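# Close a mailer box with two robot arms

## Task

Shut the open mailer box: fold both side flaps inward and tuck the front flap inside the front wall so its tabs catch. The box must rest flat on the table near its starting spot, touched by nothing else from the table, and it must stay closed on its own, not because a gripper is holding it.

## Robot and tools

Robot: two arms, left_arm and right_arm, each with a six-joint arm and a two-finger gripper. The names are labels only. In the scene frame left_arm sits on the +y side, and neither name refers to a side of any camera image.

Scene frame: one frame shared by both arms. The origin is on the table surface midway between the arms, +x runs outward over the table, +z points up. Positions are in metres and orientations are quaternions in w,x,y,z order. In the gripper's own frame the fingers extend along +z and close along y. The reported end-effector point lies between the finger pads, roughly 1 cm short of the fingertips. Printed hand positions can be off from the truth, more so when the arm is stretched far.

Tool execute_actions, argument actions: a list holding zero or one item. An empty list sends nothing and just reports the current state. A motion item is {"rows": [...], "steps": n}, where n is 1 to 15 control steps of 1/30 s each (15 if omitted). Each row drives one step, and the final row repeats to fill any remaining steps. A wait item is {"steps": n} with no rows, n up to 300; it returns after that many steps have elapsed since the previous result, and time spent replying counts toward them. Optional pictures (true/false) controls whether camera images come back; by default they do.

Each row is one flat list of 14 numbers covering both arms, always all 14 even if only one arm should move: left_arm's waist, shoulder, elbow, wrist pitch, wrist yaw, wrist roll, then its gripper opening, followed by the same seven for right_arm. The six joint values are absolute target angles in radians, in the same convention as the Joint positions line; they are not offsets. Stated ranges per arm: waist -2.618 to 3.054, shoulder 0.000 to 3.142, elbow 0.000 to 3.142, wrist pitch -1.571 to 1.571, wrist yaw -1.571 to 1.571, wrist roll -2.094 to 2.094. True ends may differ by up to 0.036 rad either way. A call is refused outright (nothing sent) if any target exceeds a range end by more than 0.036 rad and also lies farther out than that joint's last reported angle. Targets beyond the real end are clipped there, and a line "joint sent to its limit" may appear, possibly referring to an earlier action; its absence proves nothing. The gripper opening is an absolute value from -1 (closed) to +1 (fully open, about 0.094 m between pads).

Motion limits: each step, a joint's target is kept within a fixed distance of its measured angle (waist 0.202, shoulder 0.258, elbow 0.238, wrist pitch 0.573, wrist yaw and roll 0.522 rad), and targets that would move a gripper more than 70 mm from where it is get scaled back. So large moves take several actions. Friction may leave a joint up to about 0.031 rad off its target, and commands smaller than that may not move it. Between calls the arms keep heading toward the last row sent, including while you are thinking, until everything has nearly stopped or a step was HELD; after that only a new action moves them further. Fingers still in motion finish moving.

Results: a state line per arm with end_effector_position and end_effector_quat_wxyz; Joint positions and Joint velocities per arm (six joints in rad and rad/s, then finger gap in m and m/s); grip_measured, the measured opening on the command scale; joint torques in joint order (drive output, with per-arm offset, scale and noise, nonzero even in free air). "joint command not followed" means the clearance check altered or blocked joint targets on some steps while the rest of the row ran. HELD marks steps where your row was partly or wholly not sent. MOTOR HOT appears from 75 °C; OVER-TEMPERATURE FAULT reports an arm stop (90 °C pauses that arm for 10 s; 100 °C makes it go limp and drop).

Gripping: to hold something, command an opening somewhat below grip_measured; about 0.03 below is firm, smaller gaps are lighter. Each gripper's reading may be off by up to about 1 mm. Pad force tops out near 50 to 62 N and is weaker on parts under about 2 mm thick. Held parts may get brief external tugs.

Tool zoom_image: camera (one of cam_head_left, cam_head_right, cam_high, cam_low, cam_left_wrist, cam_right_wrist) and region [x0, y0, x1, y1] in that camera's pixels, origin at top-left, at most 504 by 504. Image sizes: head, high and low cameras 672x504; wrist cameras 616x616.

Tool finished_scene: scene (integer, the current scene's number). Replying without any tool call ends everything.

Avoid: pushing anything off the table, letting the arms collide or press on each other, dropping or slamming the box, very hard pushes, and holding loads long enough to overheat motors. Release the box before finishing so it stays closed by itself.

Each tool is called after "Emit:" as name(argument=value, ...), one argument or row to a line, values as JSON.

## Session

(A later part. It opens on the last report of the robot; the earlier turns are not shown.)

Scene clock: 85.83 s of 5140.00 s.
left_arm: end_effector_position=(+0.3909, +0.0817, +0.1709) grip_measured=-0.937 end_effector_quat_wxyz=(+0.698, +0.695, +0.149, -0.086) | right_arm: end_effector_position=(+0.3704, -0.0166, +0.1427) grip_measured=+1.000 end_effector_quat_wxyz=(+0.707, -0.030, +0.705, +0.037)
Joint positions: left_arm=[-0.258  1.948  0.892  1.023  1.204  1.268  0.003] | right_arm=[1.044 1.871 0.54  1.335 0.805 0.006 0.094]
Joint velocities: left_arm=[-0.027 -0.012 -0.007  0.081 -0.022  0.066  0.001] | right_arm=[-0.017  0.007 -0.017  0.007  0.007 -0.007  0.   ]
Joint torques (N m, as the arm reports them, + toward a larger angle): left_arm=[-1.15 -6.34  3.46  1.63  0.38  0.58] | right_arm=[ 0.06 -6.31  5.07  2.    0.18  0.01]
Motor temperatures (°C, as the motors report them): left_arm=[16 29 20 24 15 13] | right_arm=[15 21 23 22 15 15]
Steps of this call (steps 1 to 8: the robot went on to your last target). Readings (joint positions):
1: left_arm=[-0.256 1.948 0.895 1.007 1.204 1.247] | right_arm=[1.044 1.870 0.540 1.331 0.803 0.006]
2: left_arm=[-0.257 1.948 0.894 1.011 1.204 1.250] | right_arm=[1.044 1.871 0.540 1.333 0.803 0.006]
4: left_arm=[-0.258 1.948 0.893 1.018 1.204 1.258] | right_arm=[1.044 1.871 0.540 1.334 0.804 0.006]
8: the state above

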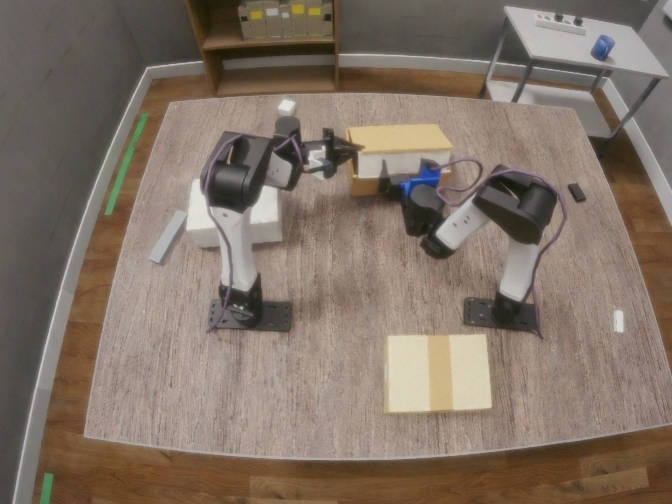

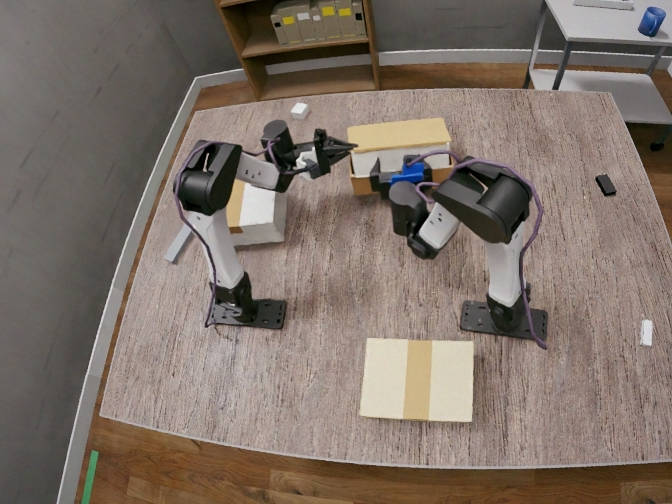

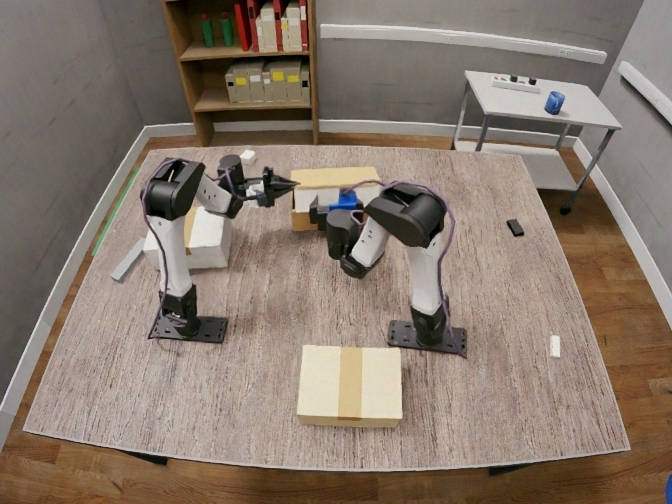

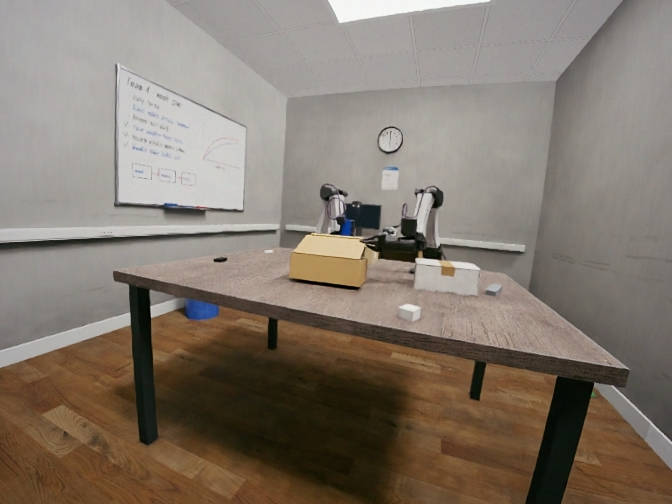

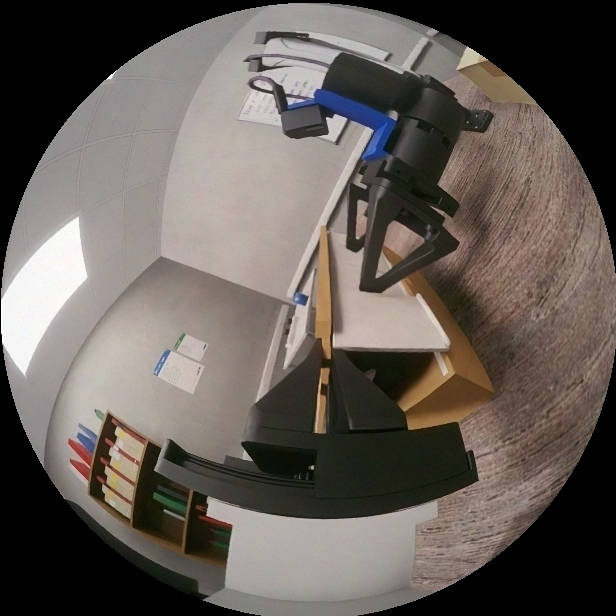

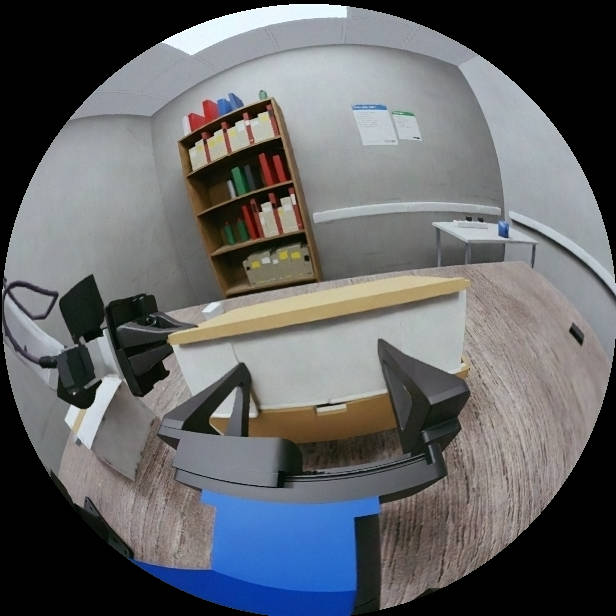

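Emit:
execute_actions(
  actions=[
    {"rows":[[-0.26,1.96,0.91,0.97,1.24,1.27,-0.96,1.04,1.89,0.54,1.33,0.82,0,1],[-0.26,1.95,0.93,0.94,1.24,1.23,-0.96,1.04,1.89,0.55,1.33,0.82,0,1],[-0.26,1.94,0.95,0.92,1.25,1.19,-0.96,1.035,1.89,0.56,1.33,0.82,0,1],[-0.26,1.935,0.97,0.9,1.26,1.16,-0.96,1.03,1.89,0.565,1.33,0.82,0,1],[-0.26,1.93,0.985,0.88,1.27,1.13,-0.96,1.025,1.89,0.57,1.33,0.82,0,1],[-0.26,1.93,0.985,0.87,1.28,1.13,-0.96,1.02,1.89,0.575,1.33,0.82,0,1],[-0.26,1.93,0.985,0.87,1.29,1.13,-0.96,1.015,1.89,0.58,1.33,0.82,0,1],[-0.26,1.93,0.985,0.87,1.30,1.13,-0.96,1.01,1.89,0.585,1.33,0.82,0,1],[-0.26,1.93,0.985,0.87,1.30,1.13,-0.96,1.0,1.89,0.59,1.33,0.82,0,1]]},
  ],
)

Scene clock: 87.07 s of 5140.00 s.
left_arm: end_effector_position=(+0.4021, +0.0777, +0.1796) grip_measured=-0.937 end_effector_quat_wxyz=(+0.681, +0.687, +0.205, -0.150) | right_arm: end_effector_position=(+0.3805, -0.0214, +0.1517) grip_measured=+1.000 end_effector_quat_wxyz=(+0.714, -0.012, +0.699, +0.034)
Joint positions: left_arm=[-0.258  1.948  0.975  0.891  1.219  1.14   0.003] | right_arm=[1.019 1.872 0.569 1.336 0.809 0.006 0.094]
Joint velocities: left_arm=[ 0.002  0.002  0.002 -0.007  0.037  0.007  0.001] | right_arm=[-0.017  0.007  0.012 -0.037  0.007 -0.022  0.   ]
Joint torques (N m, as the arm reports them, + toward a larger angle): left_arm=[  0.11 -11.     8.49   1.7    0.87  -0.08] | right_arm=[-0.85 -6.57  8.47  1.94  0.12  0.01]
Motor temperatures (°C, as the motors report them): left_arm=[16 29 20 24 15 13] | right_arm=[15 21 22 22 15 15]
Steps of this call (steps 1 to 22: the robot went on to your last target; steps 23 to 37: all 15 steps of this action). Readings (joint positions):
23: left_arm=[-0.258 1.948 0.894 1.025 1.204 1.268] | right_arm=[1.044 1.872 0.540 1.336 0.806 0.006]
24: left_arm=[-0.258 1.948 0.902 1.014 1.206 1.257] | right_arm=[1.044 1.872 0.540 1.336 0.807 0.006]
26: left_arm=[-0.258 1.948 0.925 0.974 1.207 1.229] | right_arm=[1.044 1.872 0.541 1.336 0.810 0.006]
30: left_arm=[-0.258 1.948 0.967 0.906 1.216 1.168] | right_arm=[1.033 1.872 0.557 1.336 0.814 0.006]
37: the state above

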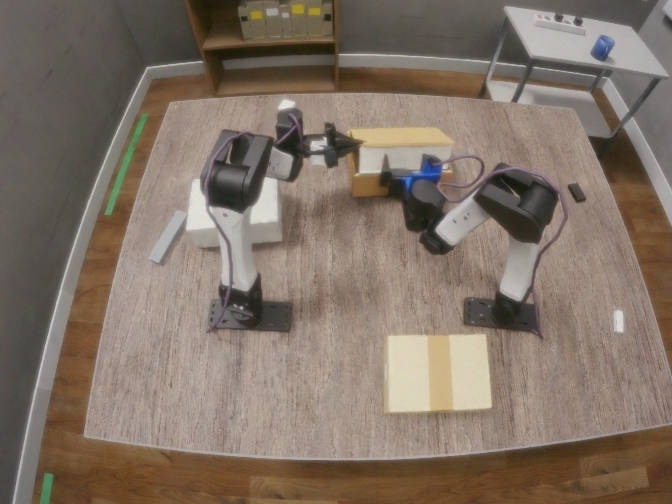

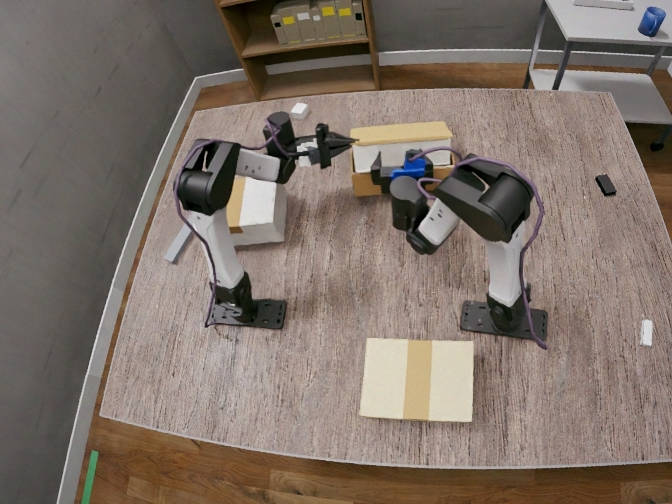

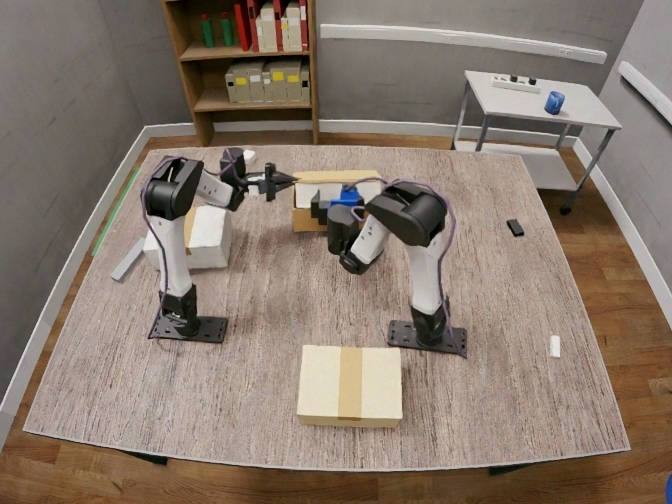

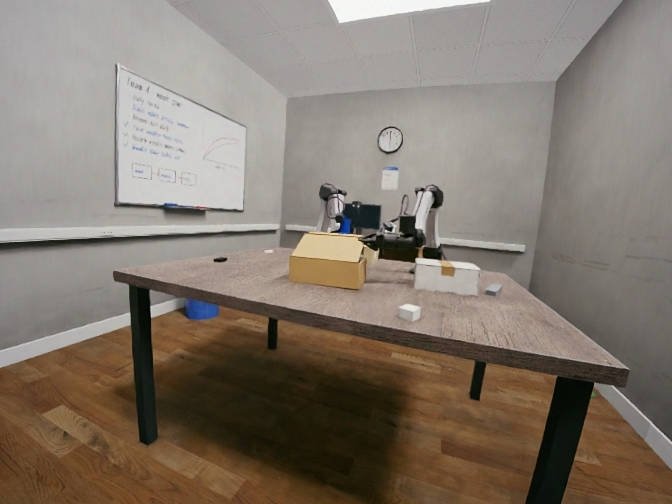

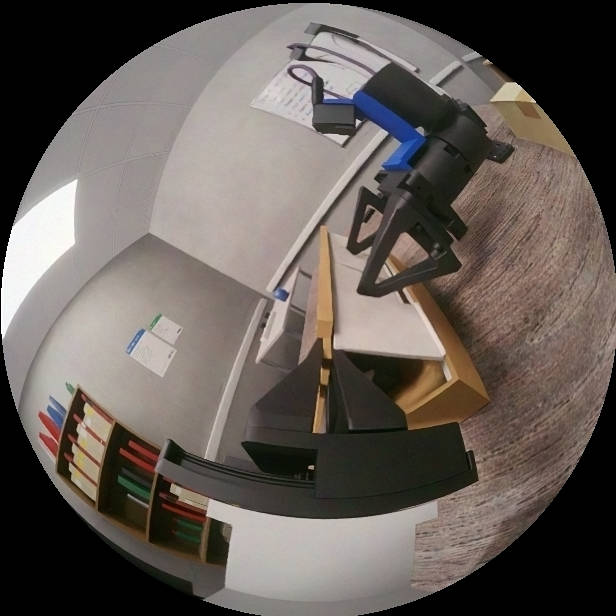

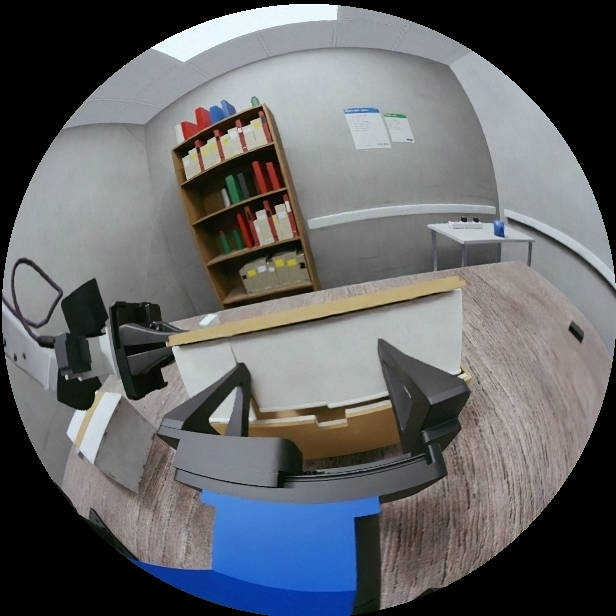

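Emit:
execute_actions(
  actions=[
    {"rows":[[-0.262,1.95,0.96,0.9,1.3,1.14,-0.96,1.0,1.9,0.59,1.33,0.82,0,1],[-0.262,1.955,0.955,0.9,1.3,1.15,-0.96,1.0,1.907,0.59,1.33,0.82,0,1],[-0.264,1.96,0.948,0.91,1.3,1.16,-0.96,1.0,1.914,0.59,1.33,0.82,0,1],[-0.264,1.963,0.94,0.92,1.3,1.17,-0.96,1.0,1.92,0.59,1.33,0.82,0,1],[-0.266,1.966,0.932,0.93,1.29,1.185,-0.96,1.0,1.925,0.59,1.33,0.82,0,1],[-0.266,1.969,0.924,0.94,1.29,1.2,-0.96,1.0,1.93,0.59,1.33,0.82,0,1],[-0.268,1.972,0.916,0.95,1.29,1.215,-0.96,1.0,1.93,0.59,1.33,0.82,0,1],[-0.268,1.975,0.908,0.96,1.28,1.23,-0.96,1.003,1.93,0.59,1.33,0.82,0,1],[-0.27,1.978,0.90,0.97,1.28,1.245,-0.96,1.006,1.93,0.59,1.33,0.82,0,1],[-0.27,1.981,0.89,0.98,1.28,1.26,-0.96,1.009,1.93,0.59,1.33,0.82,0,1],[-0.27,1.984,0.88,0.99,1.28,1.275,-0.96,1.012,1.93,0.59,1.33,0.82,0,1]]},
  ],
)

Scene clock: 88.73 s of 5140.00 s.
left_arm: end_effector_position=(+0.3935, +0.0806, +0.1692) grip_measured=-0.937 end_effector_quat_wxyz=(+0.690, +0.693, +0.175, -0.118) | right_arm: end_effector_position=(+0.3813, -0.0192, +0.1377) grip_measured=+1.000 end_effector_quat_wxyz=(+0.707, -0.023, +0.706, +0.029)
Joint positions: left_arm=[-0.257  1.955  0.916  0.979  1.216  1.212  0.003] | right_arm=[1.019 1.913 0.57  1.347 0.803 0.006 0.094]
Joint velocities: left_arm=[-0.012 -0.012 -0.042  0.051  0.007 -0.037 -0.   ] | right_arm=[ 0.002 -0.007  0.007  0.022 -0.007  0.007  0.   ]
Joint torques (N m, as the arm reports them, + toward a larger angle): left_arm=[-0.83 -7.23  3.94  1.93  0.72  0.55] | right_arm=[-0.15 -6.87  8.12  1.86  0.2   0.01]
Motor temperatures (°C, as the motors report them): left_arm=[16 30 20 24 15 13] | right_arm=[15 21 22 22 15 15]
Steps of this call (steps 1 to 15: the robot went on to your last target; steps 16 to 35: nothing new was sent; steps 36 to 50: all 15 steps of this action). Readings (joint positions):
36: left_arm=[-0.257 1.948 0.975 0.891 1.220 1.137] | right_arm=[1.019 1.873 0.570 1.336 0.809 0.006]
37: left_arm=[-0.257 1.948 0.975 0.891 1.220 1.139] | right_arm=[1.019 1.876 0.570 1.339 0.809 0.006]
39: left_arm=[-0.257 1.948 0.970 0.894 1.220 1.147] | right_arm=[1.019 1.884 0.570 1.345 0.809 0.006]
43: left_arm=[-0.257 1.949 0.944 0.920 1.219 1.183] | right_arm=[1.019 1.907 0.570 1.348 0.808 0.006]
50: the state above

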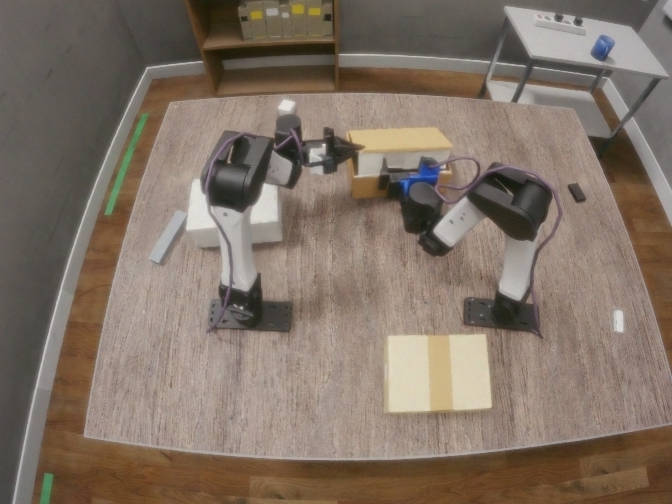

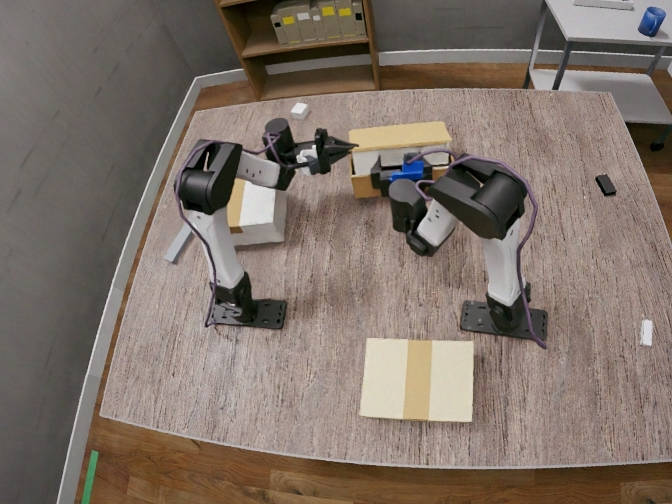

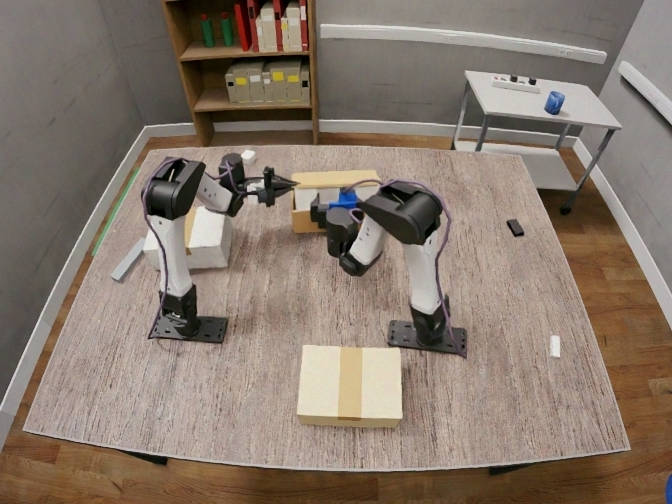

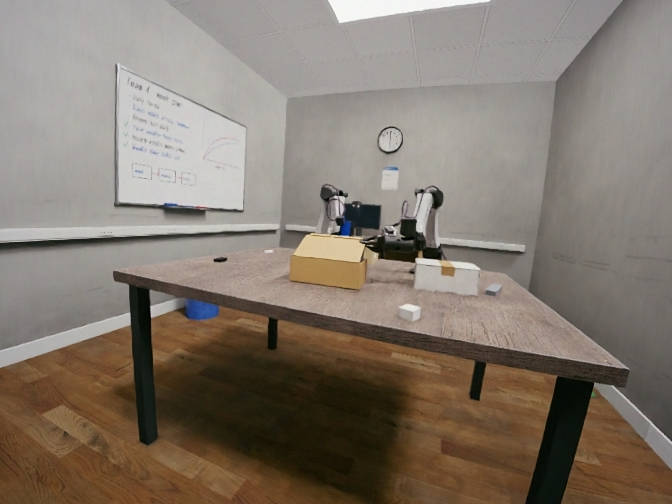

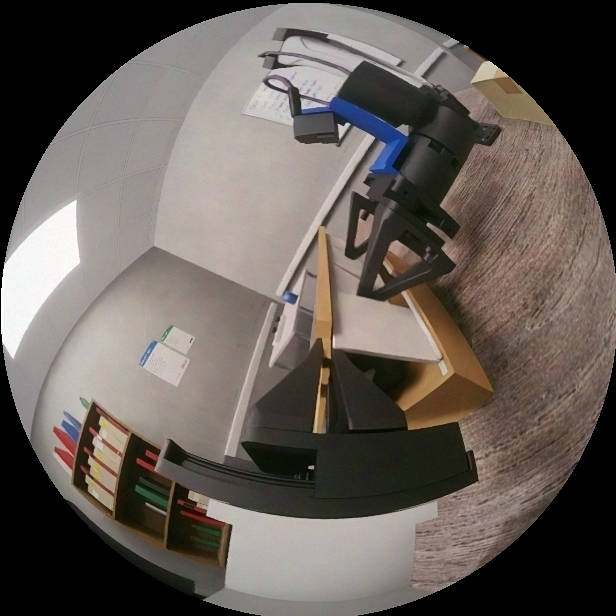

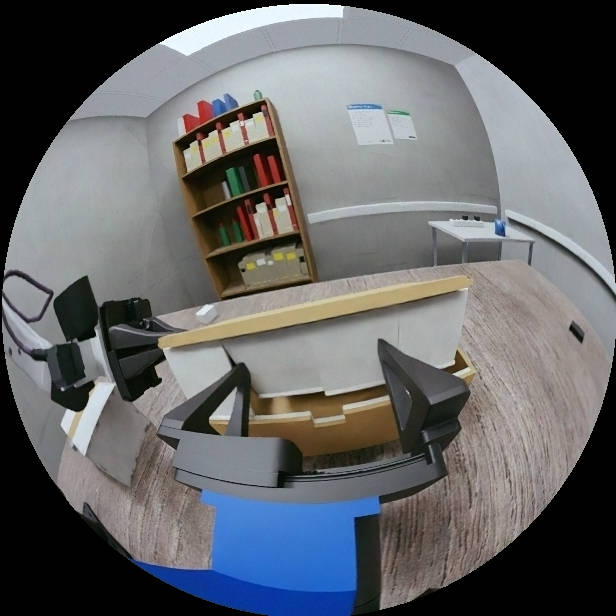

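Emit:
execute_actions(
  actions=[],
)

Scene clock: 91.03 s of 5140.00 s.
left_arm: end_effector_position=(+0.3932, +0.0806, +0.1695) grip_measured=-0.937 end_effector_quat_wxyz=(+0.691, +0.693, +0.172, -0.116) | right_arm: end_effector_position=(+0.3813, -0.0191, +0.1379) grip_measured=+1.000 end_effector_quat_wxyz=(+0.708, -0.023, +0.706, +0.029)
Joint positions: left_arm=[-0.257  1.955  0.914  0.986  1.216  1.214  0.003] | right_arm=[1.019 1.913 0.57  1.348 0.802 0.006 0.094]
Joint velocities: left_arm=[ 0.002  0.002 -0.007 -0.11   0.066  0.007 -0.001] | right_arm=[-0.007 -0.012  0.002 -0.051 -0.022  0.022  0.   ]
Joint torques (N m, as the arm reports them, + toward a larger angle): left_arm=[-0.82 -7.21  3.97  1.94  0.72  0.54] | right_arm=[-0.13 -6.91  8.1   1.84  0.21  0.02]
Motor temperatures (°C, as the motors report them): left_arm=[16 29 20 24 15 13] | right_arm=[15 21 22 22 15 15]
Steps of this call (steps 1 to 15: the robot went on to your last target; steps 16 to 69: nothing new was sent). Readings (joint positions):
1: left_arm=[-0.257 1.955 0.915 0.981 1.216 1.212] | right_arm=[1.019 1.913 0.570 1.347 0.803 0.006]
2: left_arm=[-0.257 1.955 0.914 0.982 1.216 1.213] | right_arm=[1.019 1.913 0.570 1.347 0.802 0.006]
4: left_arm=[-0.257 1.955 0.914 0.984 1.216 1.214] | right_arm=[1.019 1.913 0.570 1.348 0.802 0.006]
8: left_arm=[-0.257 1.955 0.914 0.986 1.216 1.214] | right_arm=[1.019 1.913 0.570 1.348 0.802 0.006]
69: the state above
All arms were judged still, so your last target was given up. Only a new action makes them travel on or press farther. Fingers that are still opening or closing keep moving.

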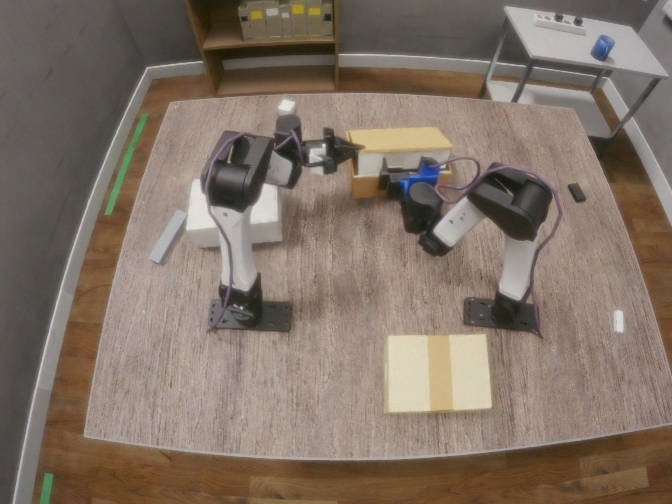

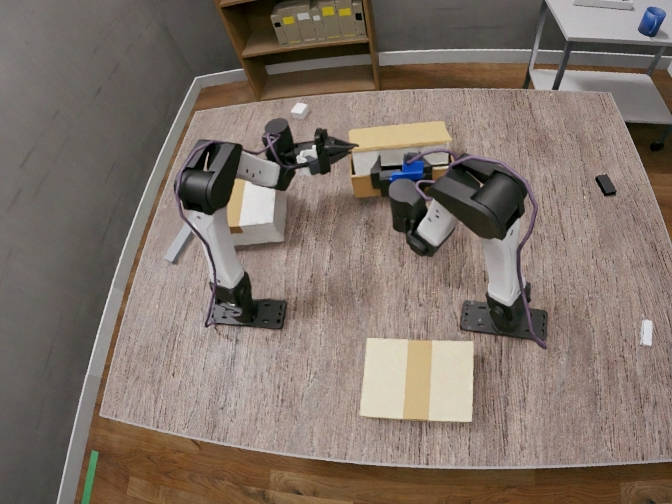

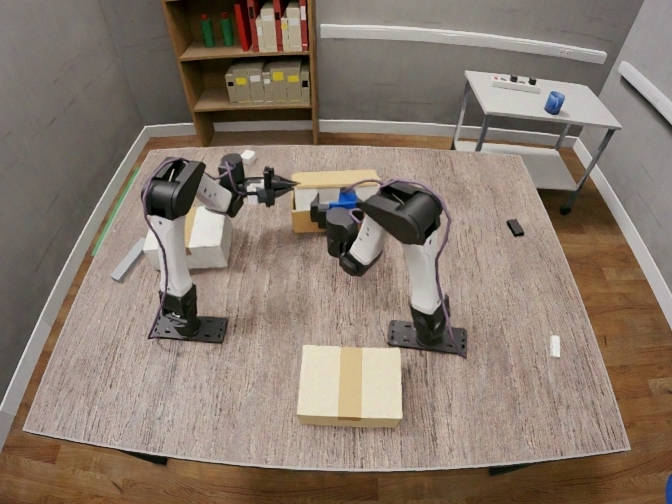

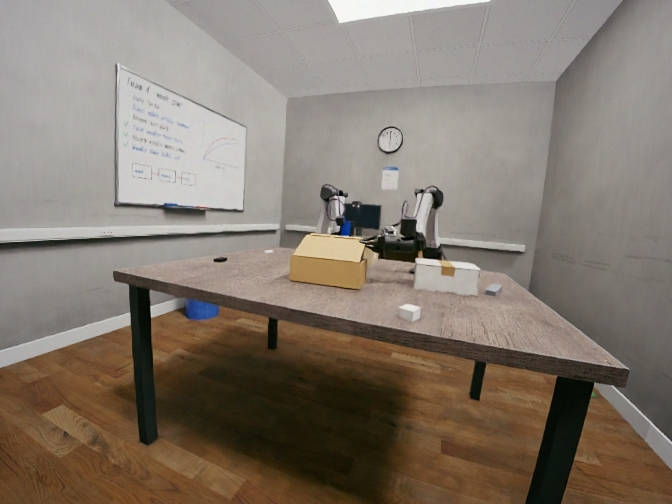

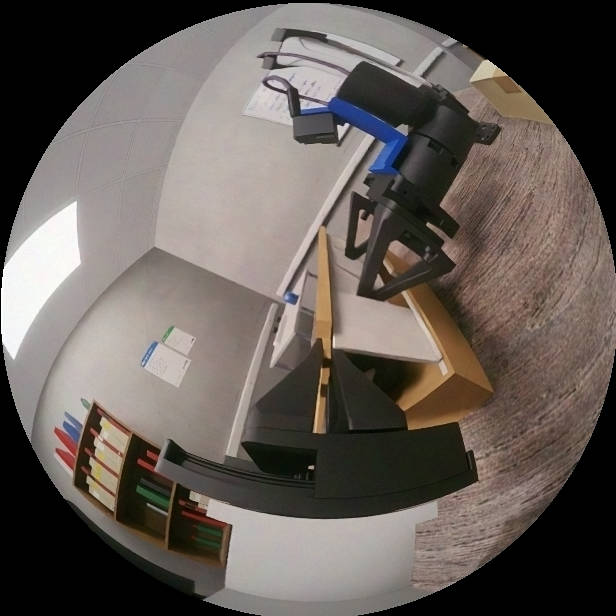

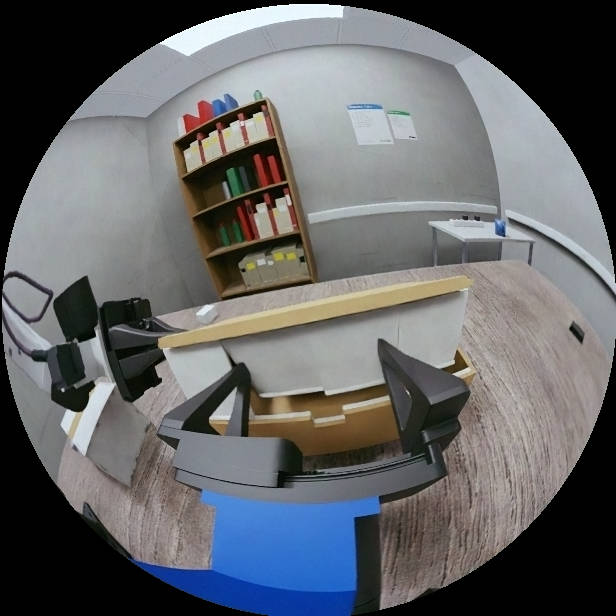

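Emit:
execute_actions(
  actions=[
    {"rows":[[-0.26,1.95,0.92,0.97,1.24,1.22,-0.96,1.012,1.93,0.59,1.33,0.82,0,1],[-0.26,1.935,0.94,0.94,1.23,1.2,-0.96,1.012,1.93,0.59,1.33,0.82,0,1],[-0.26,1.915,0.965,0.91,1.22,1.17,-0.96,1.012,1.93,0.59,1.33,0.82,0,1]],"steps":15},
  ],
)

Scene clock: 93.00 s of 5140.00 s.
left_arm: end_effector_position=(+0.4018, +0.0797, +0.1780) grip_measured=-0.937 end_effector_quat_wxyz=(+0.685, +0.688, +0.203, -0.129) | right_arm: end_effector_position=(+0.3813, -0.0198, +0.1377) grip_measured=+1.000 end_effector_quat_wxyz=(+0.707, -0.021, +0.706, +0.028)
Joint positions: left_arm=[-0.257  1.937  0.949  0.91   1.192  1.17   0.003] | right_arm=[1.019 1.913 0.57  1.347 0.806 0.006 0.094]
Joint velocities: left_arm=[ 0.007 -0.002  0.002  0.007  0.022  0.037  0.   ] | right_arm=[-0.007  0.012  0.002 -0.022  0.007 -0.066  0.   ]
Joint torques (N m, as the arm reports them, + toward a larger angle): left_arm=[  0.16 -11.21   9.07   1.93   0.37  -0.04] | right_arm=[-0.13 -6.88  8.11  1.84  0.16  0.02]
Motor temperatures (°C, as the motors report them): left_arm=[16 29 20 24 15 13] | right_arm=[15 21 22 22 15 15]
Steps of this call (steps 1 to 44: nothing new was sent; steps 45 to 59: all 15 steps of this action). Readings (joint positions):
45: left_arm=[-0.257 1.955 0.914 0.986 1.212 1.208] | right_arm=[1.019 1.913 0.570 1.348 0.802 0.006]
46: left_arm=[-0.257 1.955 0.917 0.980 1.208 1.200] | right_arm=[1.019 1.913 0.570 1.348 0.802 0.006]
48: left_arm=[-0.257 1.950 0.935 0.949 1.201 1.185] | right_arm=[1.019 1.913 0.570 1.348 0.804 0.006]
52: left_arm=[-0.257 1.937 0.949 0.918 1.195 1.173] | right_arm=[1.019 1.913 0.570 1.348 0.806 0.006]
59: the state above

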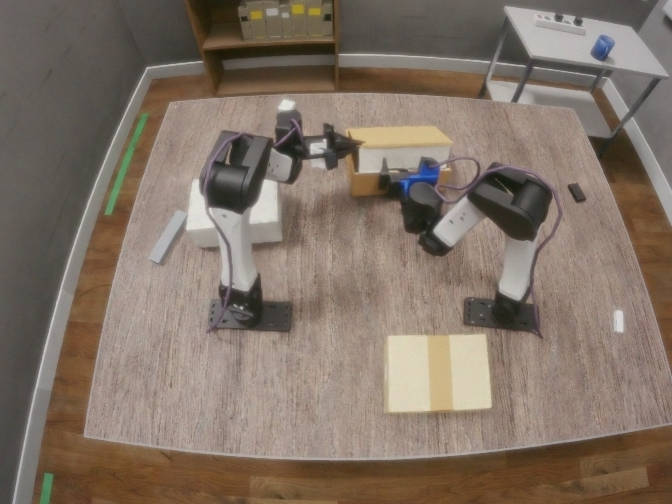

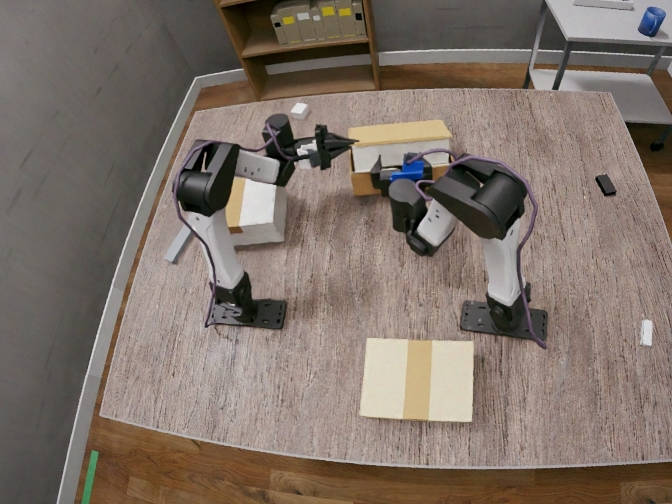

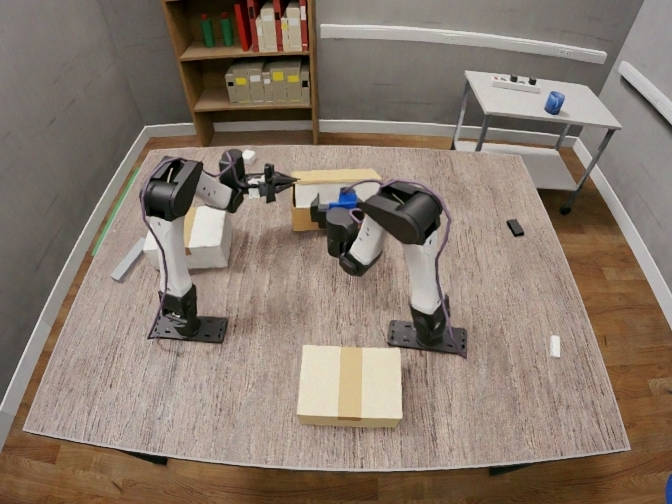

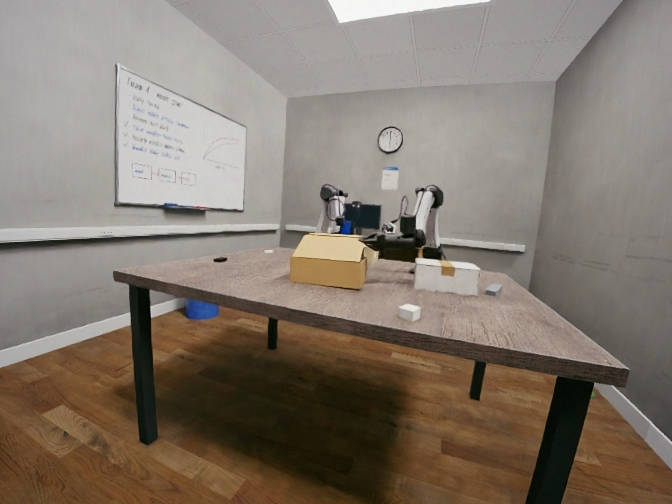

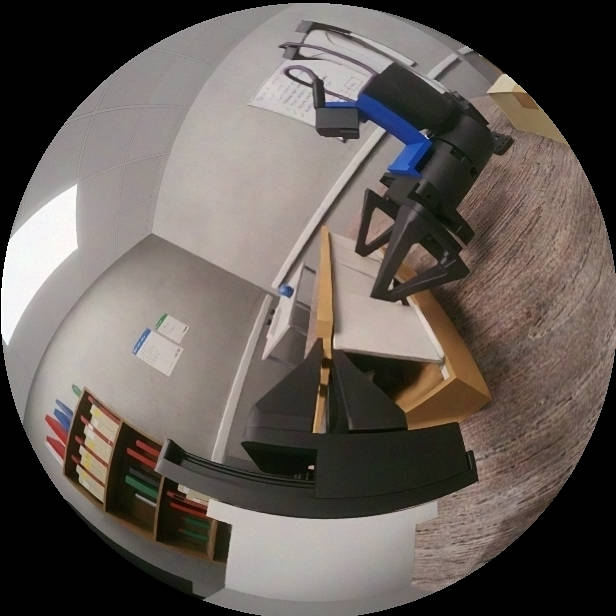

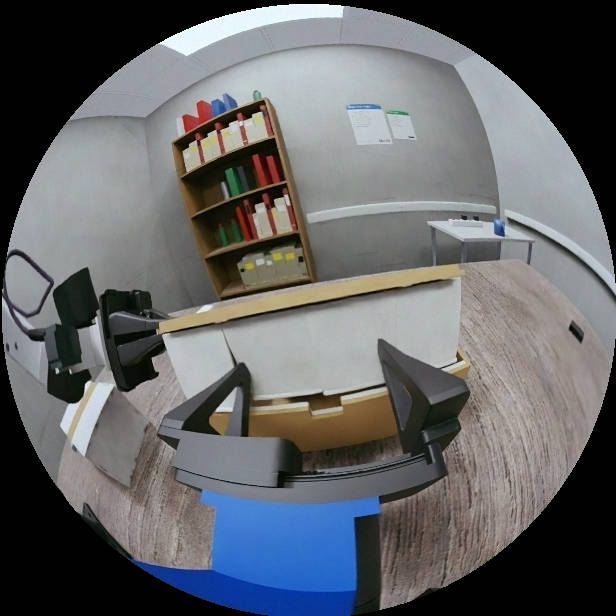

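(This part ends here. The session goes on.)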